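## Task

Move the five cases from the low table onto the empty pallet, which rests loose on the floor near one end of the track and may be a little rotated. Each case is identified by the four-digit article number on its label. Positions are case centres relative to the pallet centre: a is along the pallet's long side (+a roughly toward +y), b is along its short side (+b roughly toward the track). Bottom layer on the deck, every case with its long side parallel to b: 3912 at a = +0.15 m, b = +0.20 m; 6049 at a = +0.45 m, b = +0.20 m; 8354 at a = +0.15 m, b = -0.20 m; 6718 at a = +0.45 m, b = -0.20 m. Top layer, resting on the bottom layer: 5236 at a = +0.45 m, b = +0.00 m, long side parallel to b. Every case must finish within about one finger's width of its spot. A case that drops to the floor may be picked up again but must finish lid up. At the end release everything and move the tools away; nothing may count as placed if the robot is still holding it there.

## Robot and tools

Robot: two arms, left_arm and right_arm, each on its own carriage on one shared track along y at x = 0. left_rail carries left_arm on the +y half (position_m 0.6 to 3 m), right_rail carries right_arm on the -y half (position_m -3 to -0.6 m). Each arm's base is at x = 0, y = its carriage position, z = 0.04 m, facing +x. Each arm ends in a vacuum tool with four cups in two channels: channel a cups at cup-frame y = -104.5 mm, channel b at +104.5 mm, both at x = -62 and +62 mm; cups point along the cup point's +z. Whole rim footprint is 227 mm (x) by 312 mm (y).

Scene frame: fixed to the table, table top z = 0, +z up, +x the direction the arms face, +y to their left, y = 0 at track middle. The table starts at x = 0.50 m and spans y = -0.90 to 0.90 m; outside that the floor is at z = -0.53 m, where the pallet sits. cam_pallet_north views the -y end of the track, cam_pallet_south the +y end; in both, +y is roughly to the image right. Other cameras: cam_high, cam_low, cam_left_wrist, cam_right_wrist (wrist ones are fisheye 616x616, others 896x504).

execute_actions {"actions": [...]} runs actions in sequence; an empty list only returns state and images. Each action may hold "rows", "steps", "until" and device keys.
- rows: up to 15 rows, each used for one control step (1/30 s). Every row is a single list of 16 numbers in [-1, 1] covering both arms: left dx, dy, dz, rx, ry, rz, left suction_a, suction_b, then the same eight for the right arm. dx..rz are an offset target, not a pose: measured from that cup point's pose at the start of the action (for a call's first action, the last reported pose), expressed in the cup point's own axes. Every row is relative to that same start, not to the previous row. Scale: 1.0 = 0.6 m for dx, dy, dz and 180 degrees for the rotation vector rx, ry, rz. Suction values: 1 on, 0 off (over 0.01 is on); they persist, so repeat a tool's last values to keep it unchanged.
- steps: 1 to 450 control steps, at least one per row, default 15. After the rows run out the arms keep heading to the last row's target.
- until: ends the action early when all conditions hold, e.g. {"left_rail": {"position_status": ["!=", "moving"]}}, numbers need a comparison (=, !=, <, <=, >, >=); {"all": {"status": "ended"}} or {"any": {"status": "ended"}}. It does not stop arms.
- devices: {"left_rail": {"position_m": x, "speed_m_s": v}} where position_m is an absolute carriage place in metres along y and speed_m_s is 0.01 to 1 (starts at 1); {"left_rail": {"stop": true}} halts it. An out-of-range value or unknown name rejects the whole call.

Motion limits: each step the commanded pose is clipped to 100 mm and 16 degrees from the measured pose; position wins over orientation if both cannot be met. Ramp offsets gradually (about +0.01 per row is 0.18 m/s) to avoid shaking a held case loose. Long moves need more steps and may need a follow-up action. Driving a carriage shifts its arm's tool by the same y; send position_m, wait on position_status, and let it arrive before placing or finishing.

Results: per-arm end_effector_position (m), end_effector_quat_wxyz, velocities, Hand target, joint positions/velocities (rail first), Wrist force/torque in the tool axes, suction_measured_a/b (0 none, 0.83+ airtight, lower on leaky cardboard, up to ~1.3 s to settle), part_present_a/b (on above 0.09, off below 0.07). Rail position_status: moving, done, stopped, contact_stop, time_out, stopped_with_arm (fix its arm's commands then resend), stopped_for_other_arm (move arms apart, wait, resend); position_answer taken or not_taken. "pose unreachable" means the clearance check altered that arm's command. Printed cup positions can be off, more so at long reach.

Gripping: press both cups of a channel fully onto a flat, smooth face; edges, gaps or holes under a cup break the seal, and one open cup kills that channel. Cups compress up to ~21 mm. To release, lower until just touching, then in one action set both channels 0 and back straight off. A cup sealed to the table pins the tool; switch it off.

Avoid: arms or held cases striking or pressing each other; 400 N external force or joint torque over its limit (arm freezes 10 s); knocking anything out of the work area; dropping, slamming, or flipping cases. When handing over, set down, turn giver off first, lift it clear.

zoom_image {"camera": name, "region": [x0, y0, x1, y1]} returns a finer crop of that camera's latest image, at most 504x504 px, origin top-left.

finished_scene {"scene": n} (1 or 2) ends that scene permanently and reports success; the next scene's task appears in its result.

Each tool is called after "Emit:" as a command line: name --argument value for each argument, lists and objects as JSON in quotes; but a table of rows of numbers goes row by row, as --pt "numbers of a row", without its own name.

## Session

Emit:
execute_actions --actions '[]'

Scene clock: 0.00 s.
left_arm: end_effector_position=(+0.8493, +2.5533, +0.4378) suction_measured_a=0.00 part_present_a=0 suction_measured_b=0.00 part_present_b=0 end_effector_quat_wxyz=(-0.002, +0.001, +1.000, +0.001) end_effector_velocity=(-0.000, +0.000, +0.000) end_effector_angular_velocity=(-0.000, -0.000, +0.000) | right_arm: end_effector_position=(+0.8509, -1.7383, +0.4403) suction_measured_a=0.00 part_present_a=0 suction_measured_b=0.00 part_present_b=0 end_effector_quat_wxyz=(+0.001, -0.001, +1.000, +0.001) end_effector_velocity=(-0.000, +0.000, +0.000) end_effector_angular_velocity=(-0.000, -0.000, -0.000)
Joint positions: left_arm=[ 2.553 -0.238 -1.496  2.093 -2.163 -1.57   1.334] | right_arm=[-1.739 -0.239 -1.498  2.091 -2.166 -1.569  1.331]
Joint velocities: left_arm=[ 0.  0. -0.  0. -0.  0.  0.] | right_arm=[ 0.  0. -0. -0. -0.  0.  0.]
Wrist force (N, on the end effector, along its own x y z axes, offset not removed): no reading
Wrist torque (N m, same axes, about the end effector's origin, offset not removed): no reading
Hand target (left_arm): +0.849, +2.553, +0.438; -0.002, +0.001, +1.000, +0.001
Hand target (right_arm): +0.851, -1.738, +0.440; +0.001, -0.001, +1.000, +0.001
left_rail: position_m=2.553 position_m_goal=2.553 speed_m_s=1.00 position_status=done position_answer=taken refusals=0
right_rail: position_m=-1.739 position_m_goal=-1.739 speed_m_s=1.00 position_status=done position_answer=taken refusals=0

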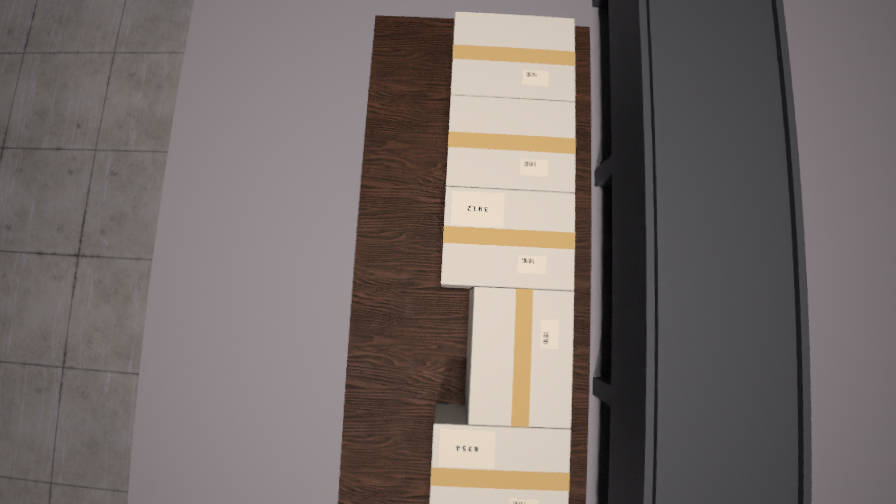

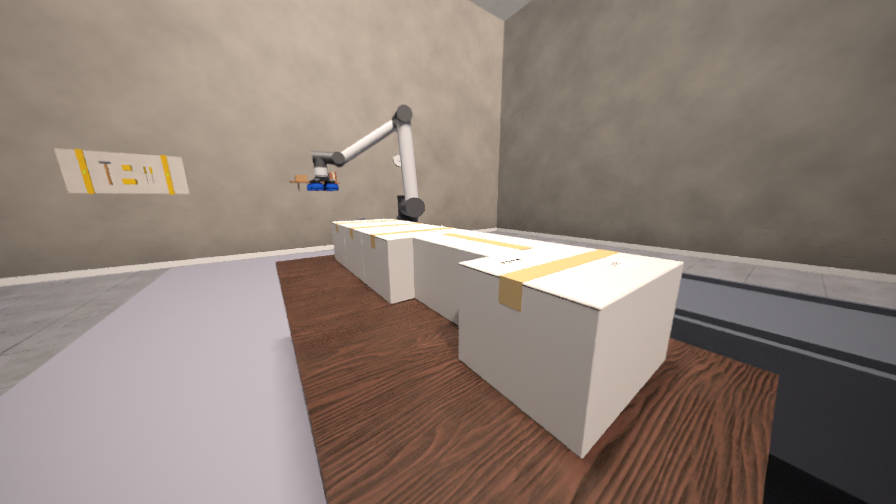

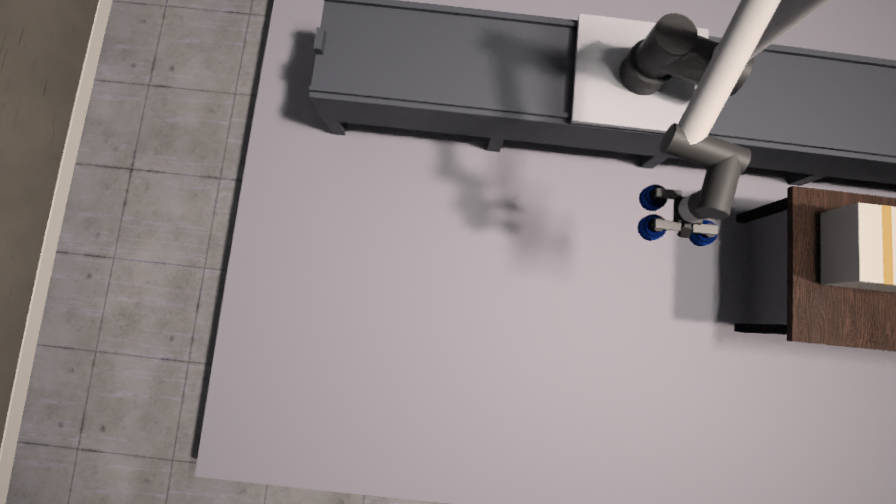

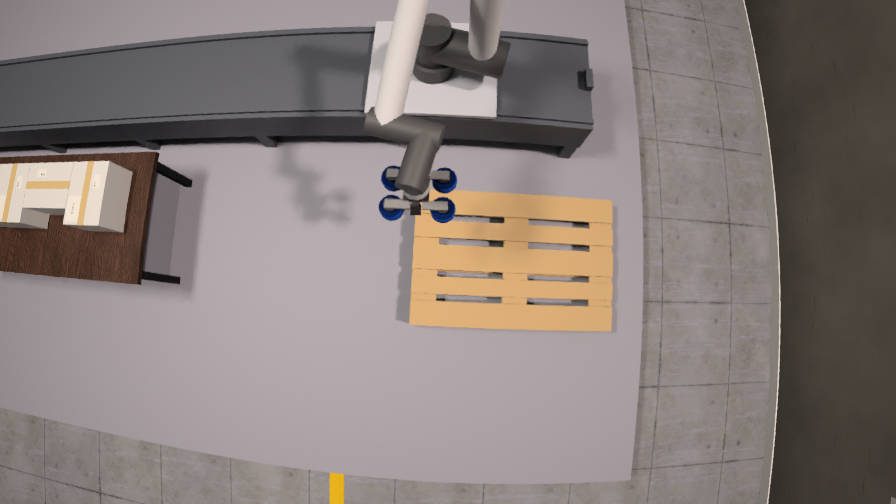

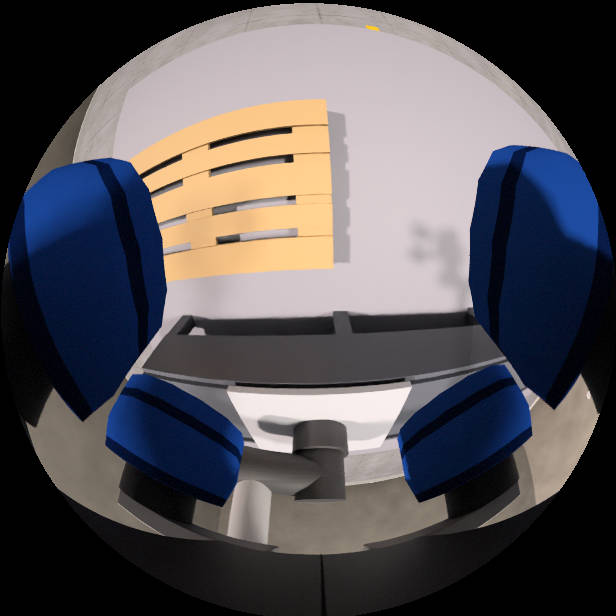

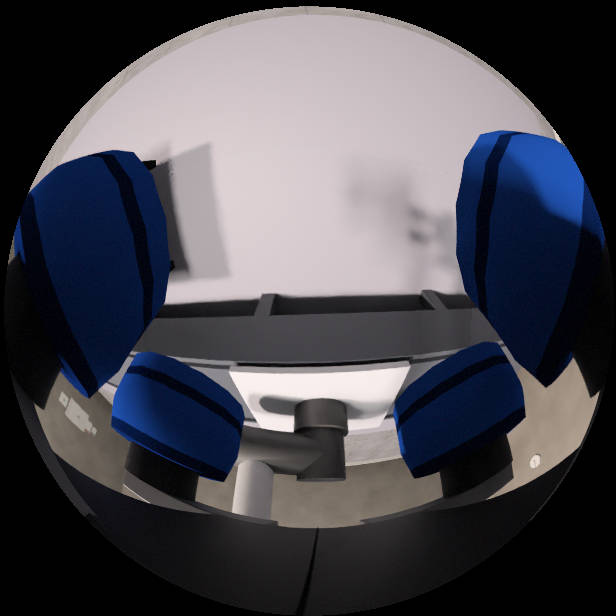

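Emit:
zoom_image --camera "cam_high" --region '[400,0,640,400]'

Emit:
zoom_image --camera "cam_low" --region '[300,190,560,330]'

Region (400, 0, 640, 400) of cam_high's 896x504 image, scaled by 1.260, with more detail than that image has; it fills the left 302 columns of this view, and the rest is white.

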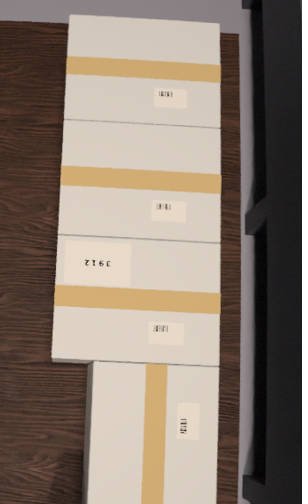

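Region (300, 190, 560, 330) of cam_low's 896x504 image, scaled by 1.938, with more detail than that image has; it fills the top 271 rows of this view, and the rest is white.

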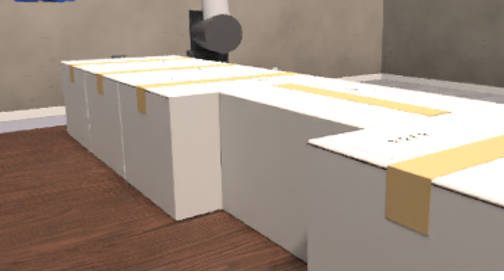

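Emit:
execute_actions --actions '[{"rows":[[-0.33,1,0.9,0,0,0,0,0,0.5,1,0,0,0,-0.99,0,0]],"steps":100,"left_rail":{"position_m":3.0},"right_rail":{"position_m":-0.9}}]'

Scene clock: 14.77 s.
left_arm: end_effector_position=(+1.0460, +3.6000, -0.1026) suction_measured_a=0.00 part_present_a=0 suction_measured_b=0.00 part_present_b=0 end_effector_quat_wxyz=(-0.002, +0.001, +1.000, -0.000) end_effector_velocity=(+0.000, +0.000, -0.000) end_effector_angular_velocity=(+0.000, -0.000, -0.000) | right_arm: end_effector_position=(+0.5504, -0.2991, +0.4403) suction_measured_a=0.00 part_present_a=0 suction_measured_b=0.00 part_present_b=0 end_effector_quat_wxyz=(-0.001, +1.000, -0.015, +0.000) end_effector_velocity=(-0.000, -0.000, +0.000) end_effector_angular_velocity=(+0.000, +0.000, +0.000)
Joint positions: left_arm=[ 3.     0.353 -0.681  1.733 -2.619 -1.57   1.925] | right_arm=[-0.9    0.579 -1.539  2.136 -2.169 -1.569 -0.961]
Joint velocities: left_arm=[ 0.  0.  0. -0.  0. -0.  0.] | right_arm=[ 0. -0. -0.  0.  0.  0. -0.]
Wrist force (N, on the end effector, along its own x y z axes, offset not removed): left_arm=[1.6 0.4 -0.3] | right_arm=[1.5 -8.9 -3.3]
Wrist torque (N m, same axes, about the end effector's origin, offset not removed): left_arm=[-0.12 -0.31 -0.02] | right_arm=[-1.65 -1.00 0.31]
Hand target (left_arm): +1.046, +3.600, -0.103; -0.002, +0.001, +1.000, -0.000
Hand target (right_arm): +0.550, -0.299, +0.440; -0.001, +1.000, -0.015, +0.000
Off the commanded pose (left_arm): 0.001 m, 0 deg.
Off the commanded pose (right_arm): 0.001 m, 0 deg.
left_rail: position_m=3.000 position_m_goal=3.000 speed_m_s=1.00 position_status=done position_answer=taken refusals=0
right_rail: position_m=-0.900 position_m_goal=-0.900 speed_m_s=1.00 position_status=done position_answer=taken refusals=0

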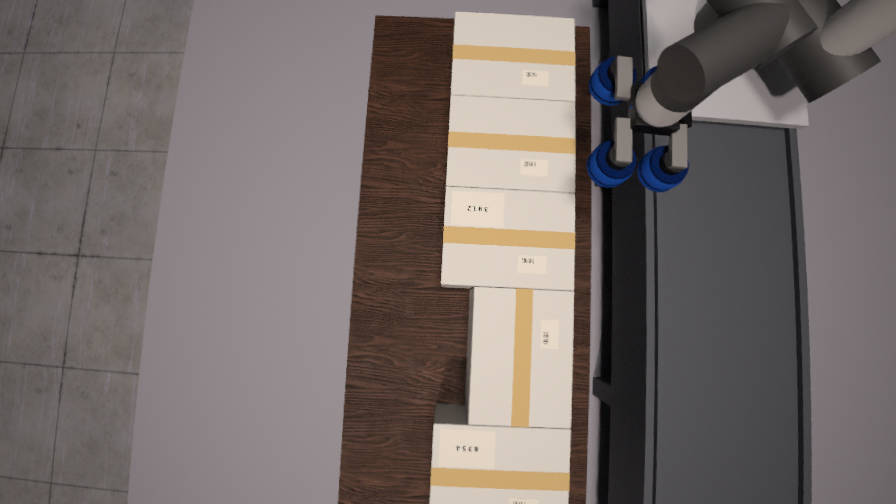

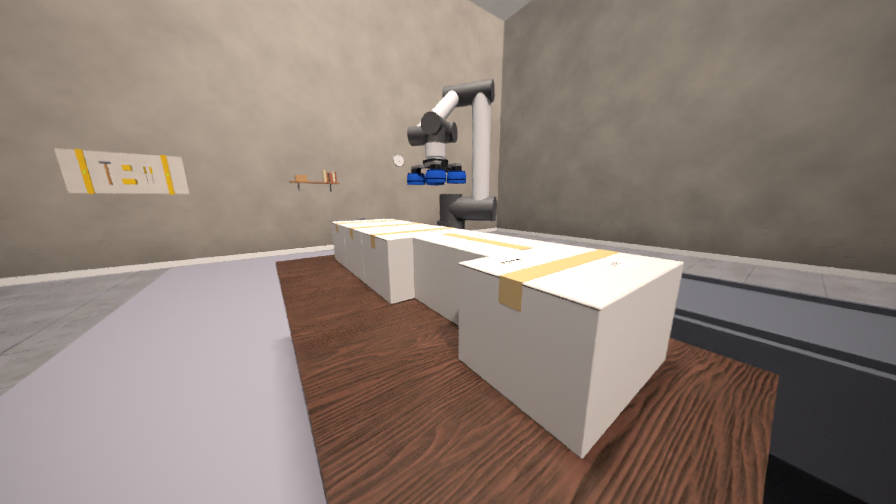

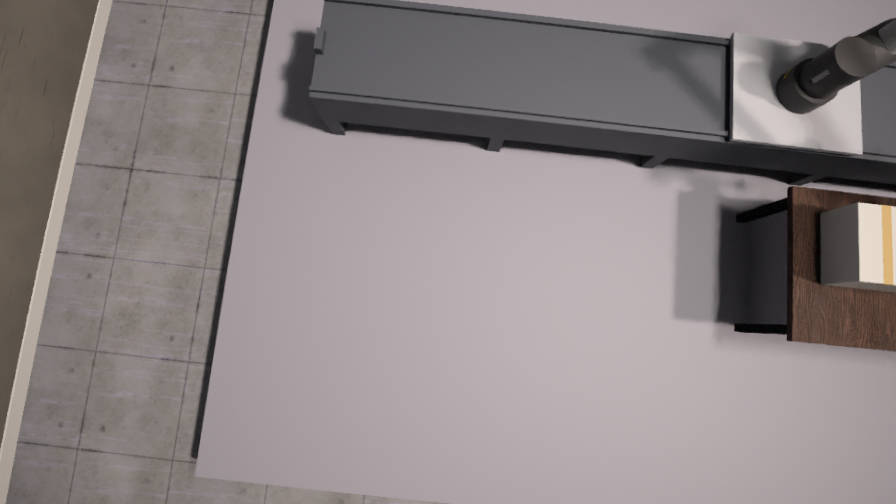

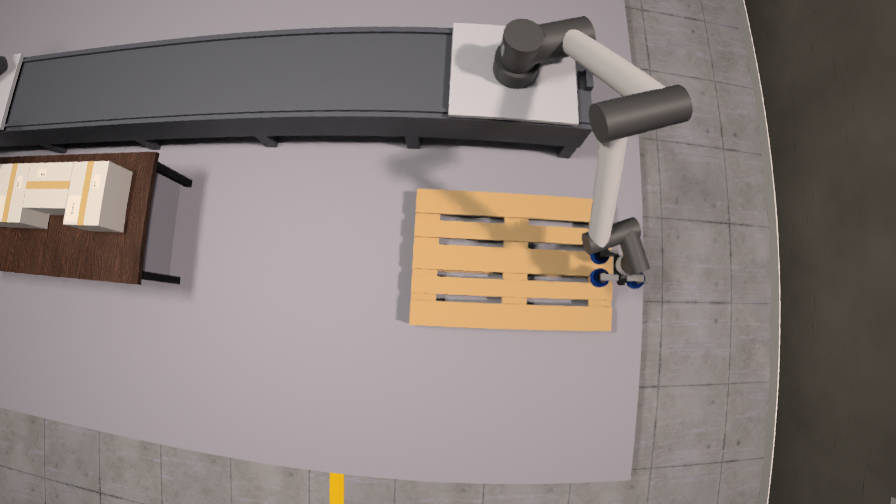

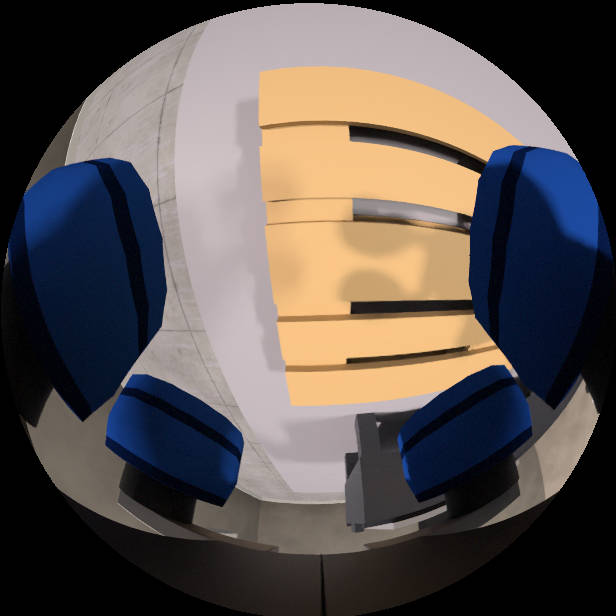

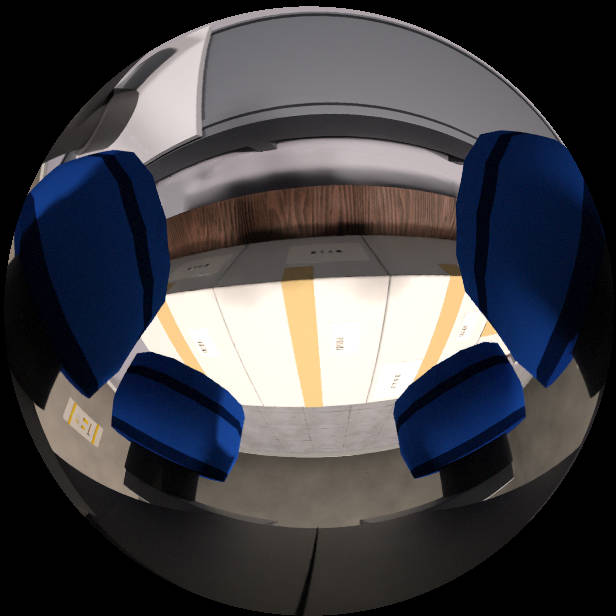

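Emit:
execute_actions --actions '[{"rows":[[0,0.133,0,0,0,0,0,0,-0.3,0.2,0.1,0,0,0,0,0]],"steps":40}]'

Emit:
zoom_image --camera "cam_right_wrist" --region '[160,240,460,400]'

Emit:
execute_actions --actions '[{"rows":[[0,0,0,0,0,-0.999,0,0,0,0,0,0,0,0,0,0]],"steps":60,"right_rail":{"position_m":-2.5}}]'

Scene clock: 20.70 s.
left_arm: end_effector_position=(+1.0460, +3.6796, -0.1027) suction_measured_a=0.00 part_present_a=0 suction_measured_b=0.00 part_present_b=0 end_effector_quat_wxyz=(-0.002, +0.001, +1.000, -0.001) end_effector_velocity=(+0.000, +0.000, -0.000) end_effector_angular_velocity=(+0.000, -0.000, +0.000) | right_arm: end_effector_position=(+0.3667, -0.4134, +0.3804) suction_measured_a=0.00 part_present_a=0 suction_measured_b=0.00 part_present_b=0 end_effector_quat_wxyz=(-0.001, +1.000, -0.015, +0.000) end_effector_velocity=(-0.000, -0.000, -0.000) end_effector_angular_velocity=(+0.000, -0.000, -0.000)
Joint positions: left_arm=[ 3.     0.414 -0.656  1.662 -2.573 -1.57   1.986] | right_arm=[-0.9    0.588 -1.749  2.425 -2.248 -1.569 -0.952]
Joint velocities: left_arm=[ 0.  0.  0. -0.  0. -0.  0.] | right_arm=[ 0.    -0.    -0.001  0.     0.     0.    -0.   ]
Wrist force (N, on the end effector, along its own x y z axes, offset not removed): left_arm=[-0.8 0.0 5.8] | right_arm=[2.6 -10.5 1.0]
Wrist torque (N m, same axes, about the end effector's origin, offset not removed): left_arm=[-0.10 -0.07 0.01] | right_arm=[-2.33 -1.49 0.41]
Hand target (left_arm): +1.046, +3.680, -0.103; -0.002, +0.001, +1.000, -0.001
Hand target (right_arm): +0.367, -0.413, +0.380; -0.001, +1.000, -0.015, +0.000
Off the commanded pose (left_arm): 0.000 m, 0 deg.
Off the commanded pose (right_arm): 0.000 m, 0 deg.
left_rail: position_m=3.000 position_m_goal=3.000 speed_m_s=1.00 position_status=done position_answer=taken refusals=0
right_rail: position_m=-0.900 position_m_goal=-0.900 speed_m_s=1.00 position_status=done position_answer=taken refusals=0

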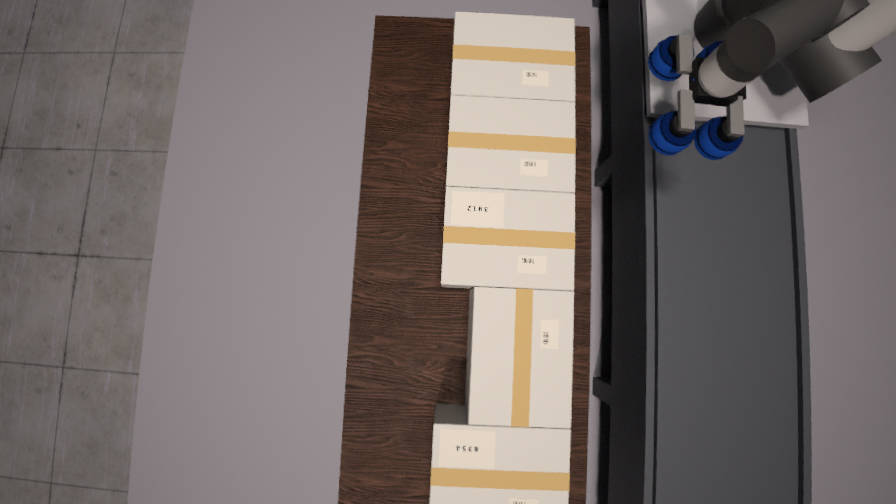

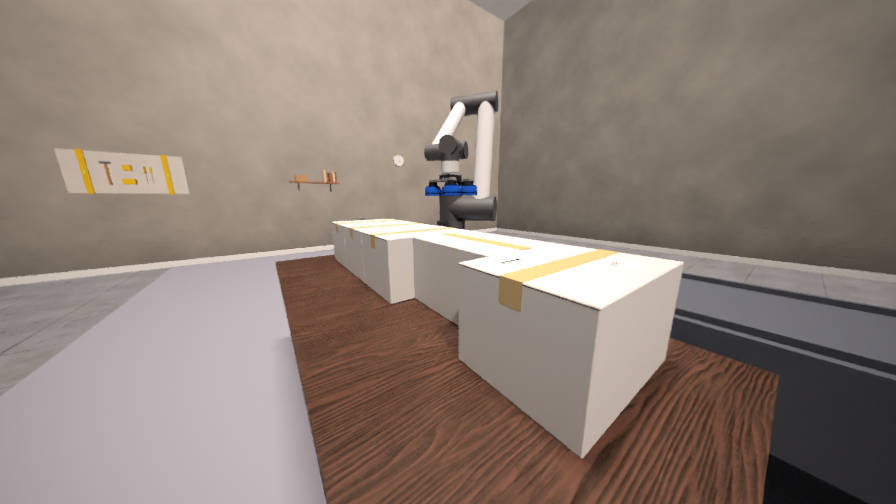

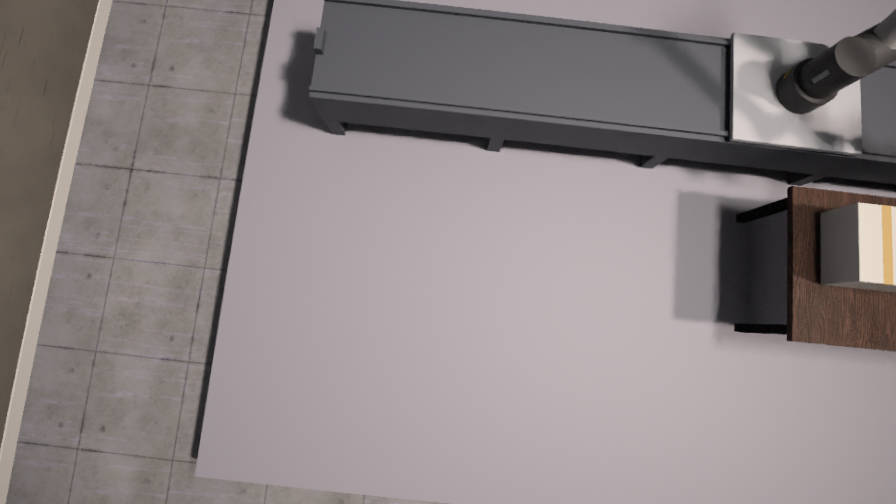

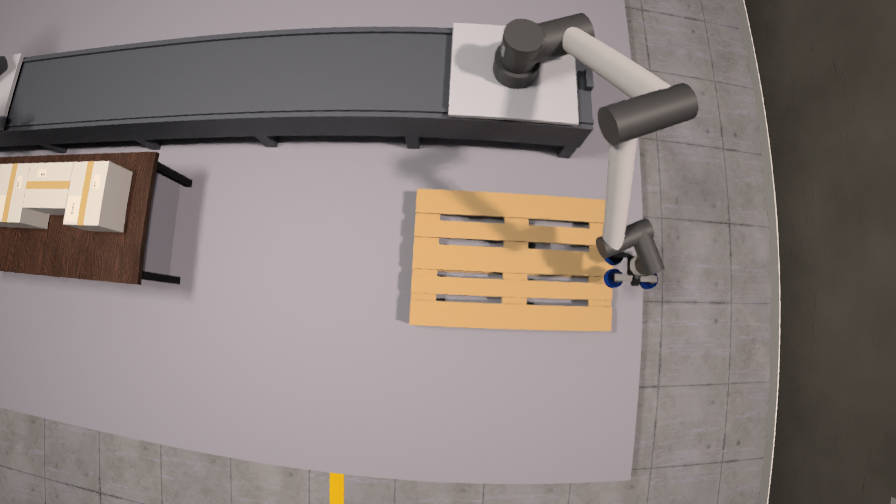

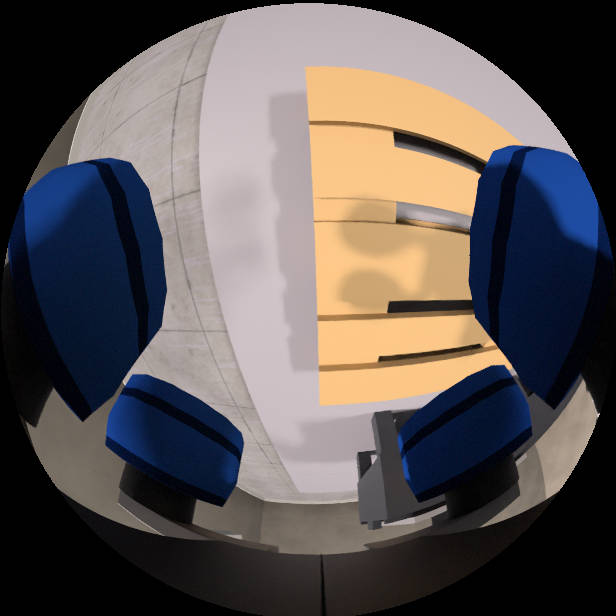

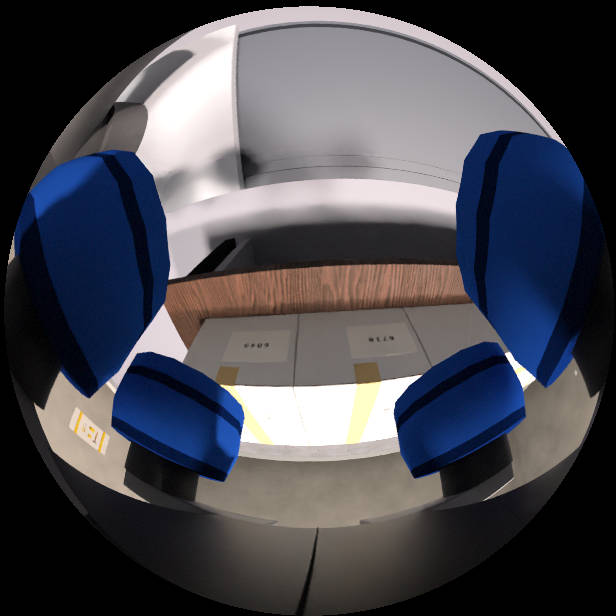

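Region (160, 240, 460, 400) of cam_right_wrist's 616x616 image, scaled by 1.680, with more detail than that image has; it fills the top 269 rows of this view, and the rest is white.

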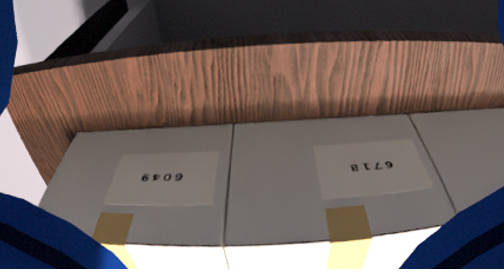

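Scene clock: 22.70 s.
left_arm: end_effector_position=(+1.0459, +3.6798, -0.1029) suction_measured_a=0.00 part_present_a=0 suction_measured_b=0.00 part_present_b=0 end_effector_quat_wxyz=(+0.006, +0.926, -0.378, +0.011) end_effector_velocity=(+0.001, -0.000, +0.000) end_effector_angular_velocity=(-0.005, +0.030, +1.210) | right_arm: end_effector_position=(+0.3667, -1.9960, +0.3804) suction_measured_a=0.00 part_present_a=0 suction_measured_b=0.00 part_present_b=0 end_effector_quat_wxyz=(-0.001, +1.000, -0.015, +0.000) end_effector_velocity=(-0.000, -0.267, -0.000) end_effector_angular_velocity=(+0.000, -0.000, +0.000)
Joint positions: left_arm=[ 3.     0.42  -0.655  1.665 -2.588 -1.595 -0.375] | right_arm=[-2.483  0.588 -1.749  2.425 -2.248 -1.569 -0.952]
Joint velocities: left_arm=[ 0.    -0.004 -0.    -0.     0.     0.016 -1.215] | right_arm=[-0.267  0.     0.     0.    -0.     0.    -0.   ]
Wrist force (N, on the end effector, along its own x y z axes, offset not removed): left_arm=[-0.1 -0.4 -0.1] | right_arm=[-1.0 -6.0 6.5]
Wrist torque (N m, same axes, about the end effector's origin, offset not removed): left_arm=[-0.19 -0.21 0.05] | right_arm=[-1.55 -0.45 0.53]
Hand target (left_arm): +1.046, +3.680, -0.103; +0.006, +0.961, -0.278, +0.009
Hand target (right_arm): +0.367, -2.007, +0.380; -0.001, +1.000, -0.015, +0.000
Off the commanded pose (left_arm): 0.000 m, 44 deg; orientation clipped at the last step of the last action.
Off the commanded pose (right_arm): 0.000 m, 0 deg.
left_rail: position_m=3.000 position_m_goal=3.000 speed_m_s=1.00 position_status=done position_answer=taken refusals=0
right_rail: position_m=-2.483 position_m_goal=-2.500 speed_m_s=1.00 position_status=moving position_answer=taken refusals=0

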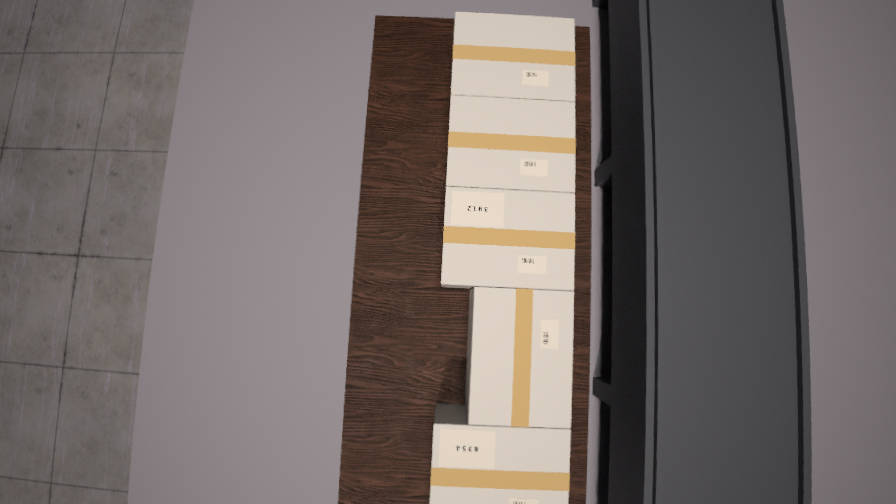

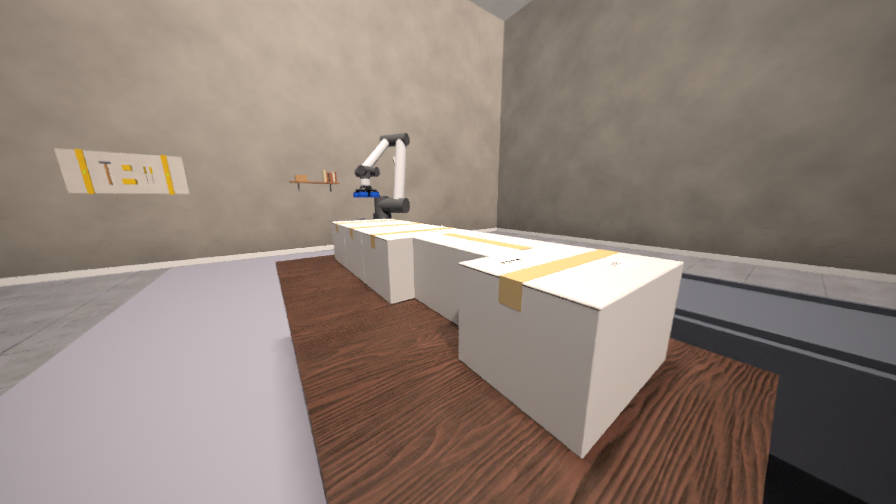

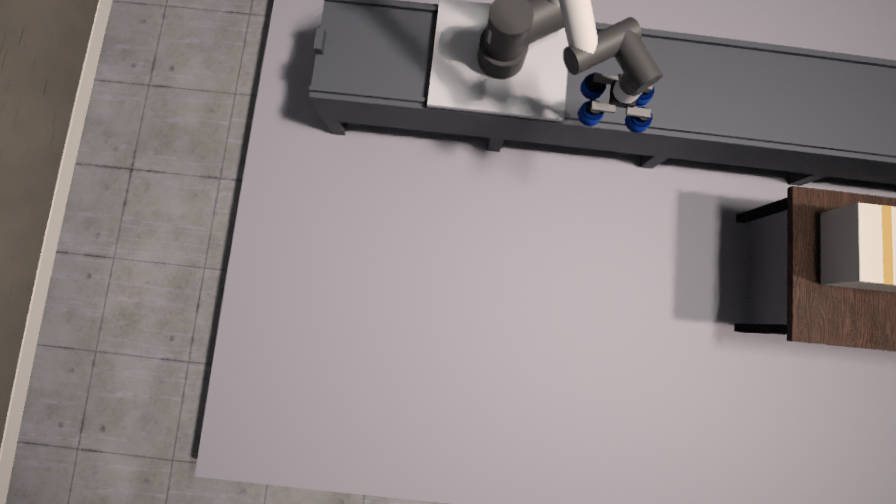

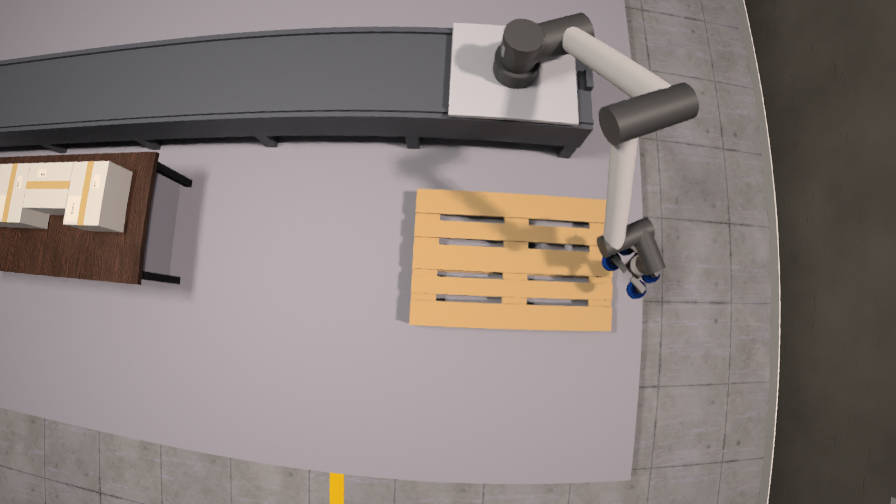

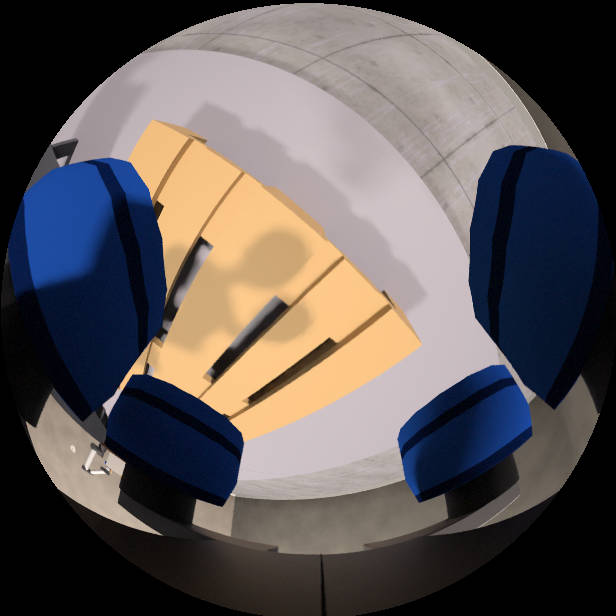

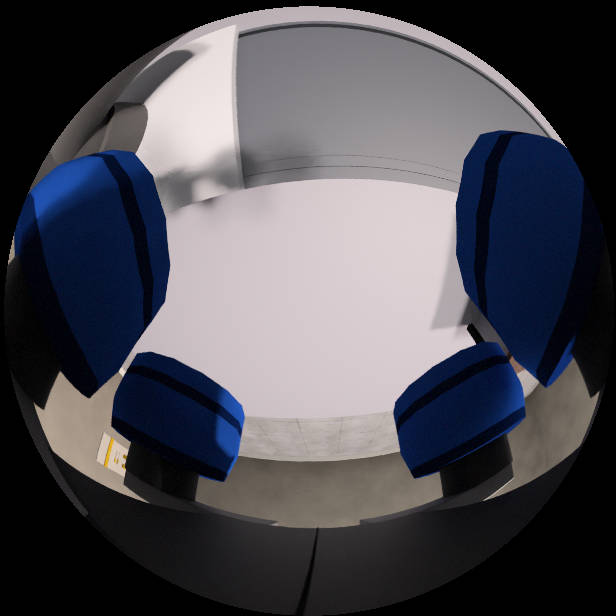

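Emit:
execute_actions --actions '[{"steps":30}]'

Scene clock: 27.33 s.
left_arm: end_effector_position=(+1.0460, +3.6796, -0.1027) suction_measured_a=0.00 part_present_a=0 suction_measured_b=0.00 part_present_b=0 end_effector_quat_wxyz=(+0.001, +1.000, -0.003, -0.002) end_effector_velocity=(+0.000, -0.000, -0.000) end_effector_angular_velocity=(+0.001, +0.001, +0.013) | right_arm: end_effector_position=(+0.3667, -2.0134, +0.3804) suction_measured_a=0.00 part_present_a=0 suction_measured_b=0.00 part_present_b=0 end_effector_quat_wxyz=(-0.001, +1.000, -0.015, +0.000) end_effector_velocity=(+0.000, +0.000, +0.000) end_effector_angular_velocity=(+0.000, -0.000, -0.000)
Joint positions: left_arm=[ 3.     0.414 -0.656  1.662 -2.573 -1.57  -1.15 ] | right_arm=[-2.5    0.588 -1.749  2.425 -2.248 -1.569 -0.952]
Joint velocities: left_arm=[ 0.    -0.    -0.    -0.     0.001  0.001 -0.013] | right_arm=[ 0.  0. -0.  0. -0. -0.  0.]
Wrist force (N, on the end effector, along its own x y z axes, offset not removed): left_arm=[0.8 0.8 -1.0] | right_arm=[9.1 -15.2 3.2]
Wrist torque (N m, same axes, about the end effector's origin, offset not removed): left_arm=[-0.09 -0.17 0.03] | right_arm=[-2.75 -1.95 0.51]
Hand target (left_arm): +1.046, +3.680, -0.103; +0.001, +1.000, -0.002, -0.002
Hand target (right_arm): +0.367, -2.013, +0.380; -0.001, +1.000, -0.015, +0.000
Off the commanded pose (left_arm): 0.000 m, 0 deg.
Off the commanded pose (right_arm): 0.000 m, 0 deg.
left_rail: position_m=3.000 position_m_goal=3.000 speed_m_s=1.00 position_status=done position_answer=taken refusals=0
right_rail: position_m=-2.500 position_m_goal=-2.500 speed_m_s=1.00 position_status=done position_answer=taken refusals=0

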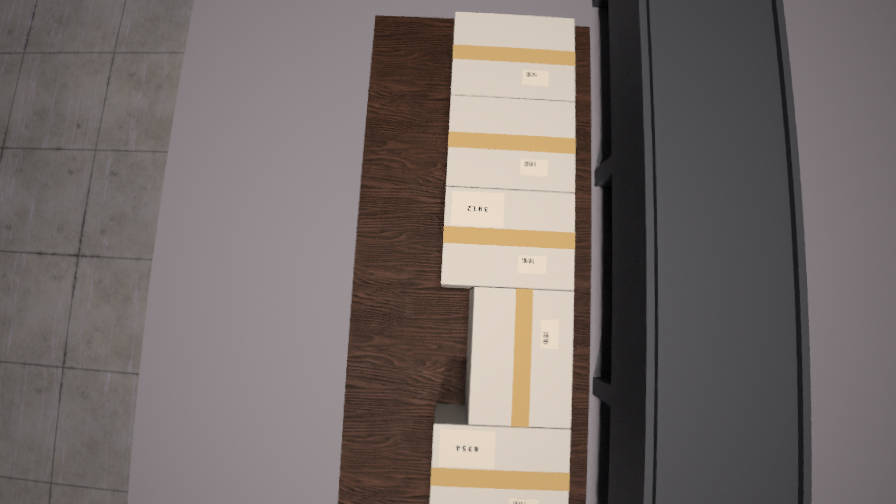

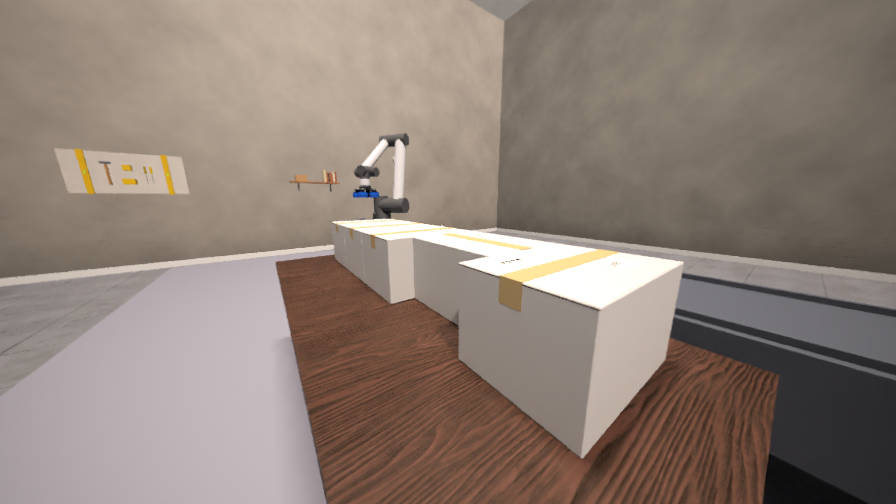

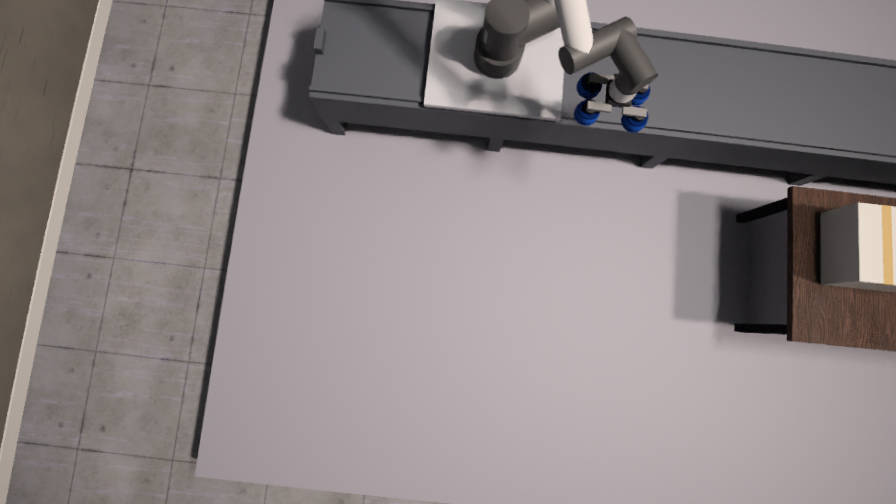

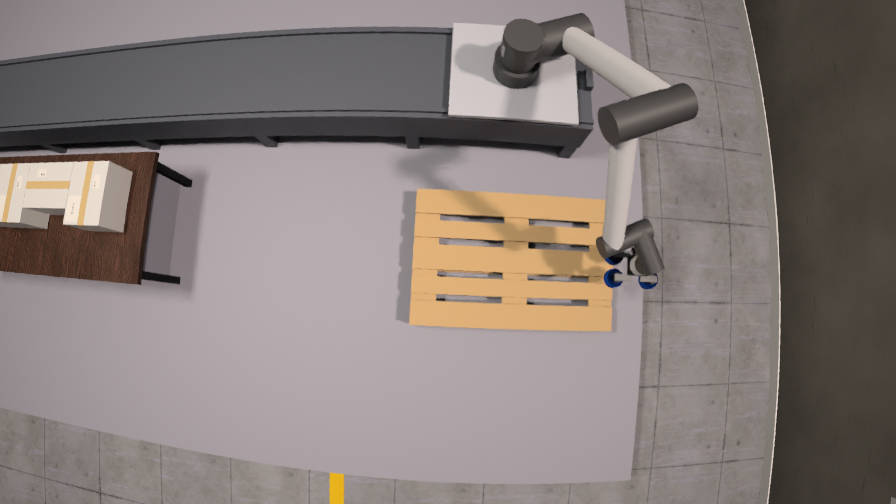

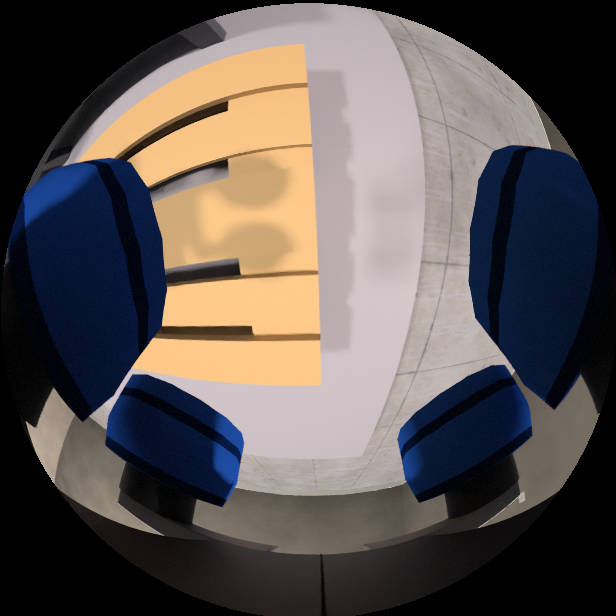

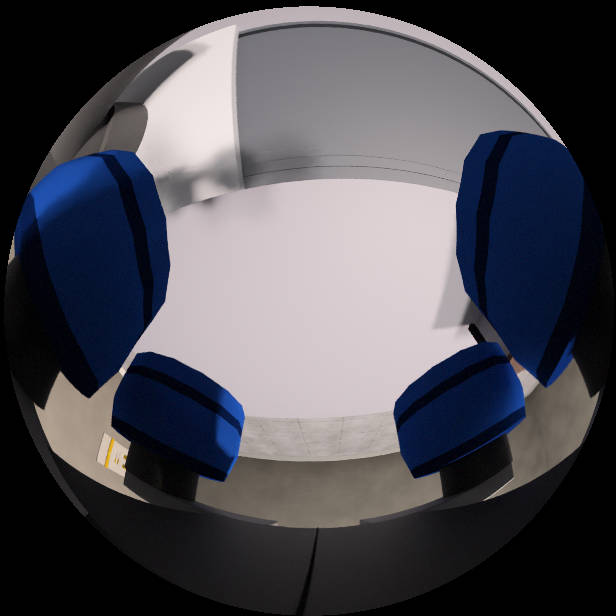

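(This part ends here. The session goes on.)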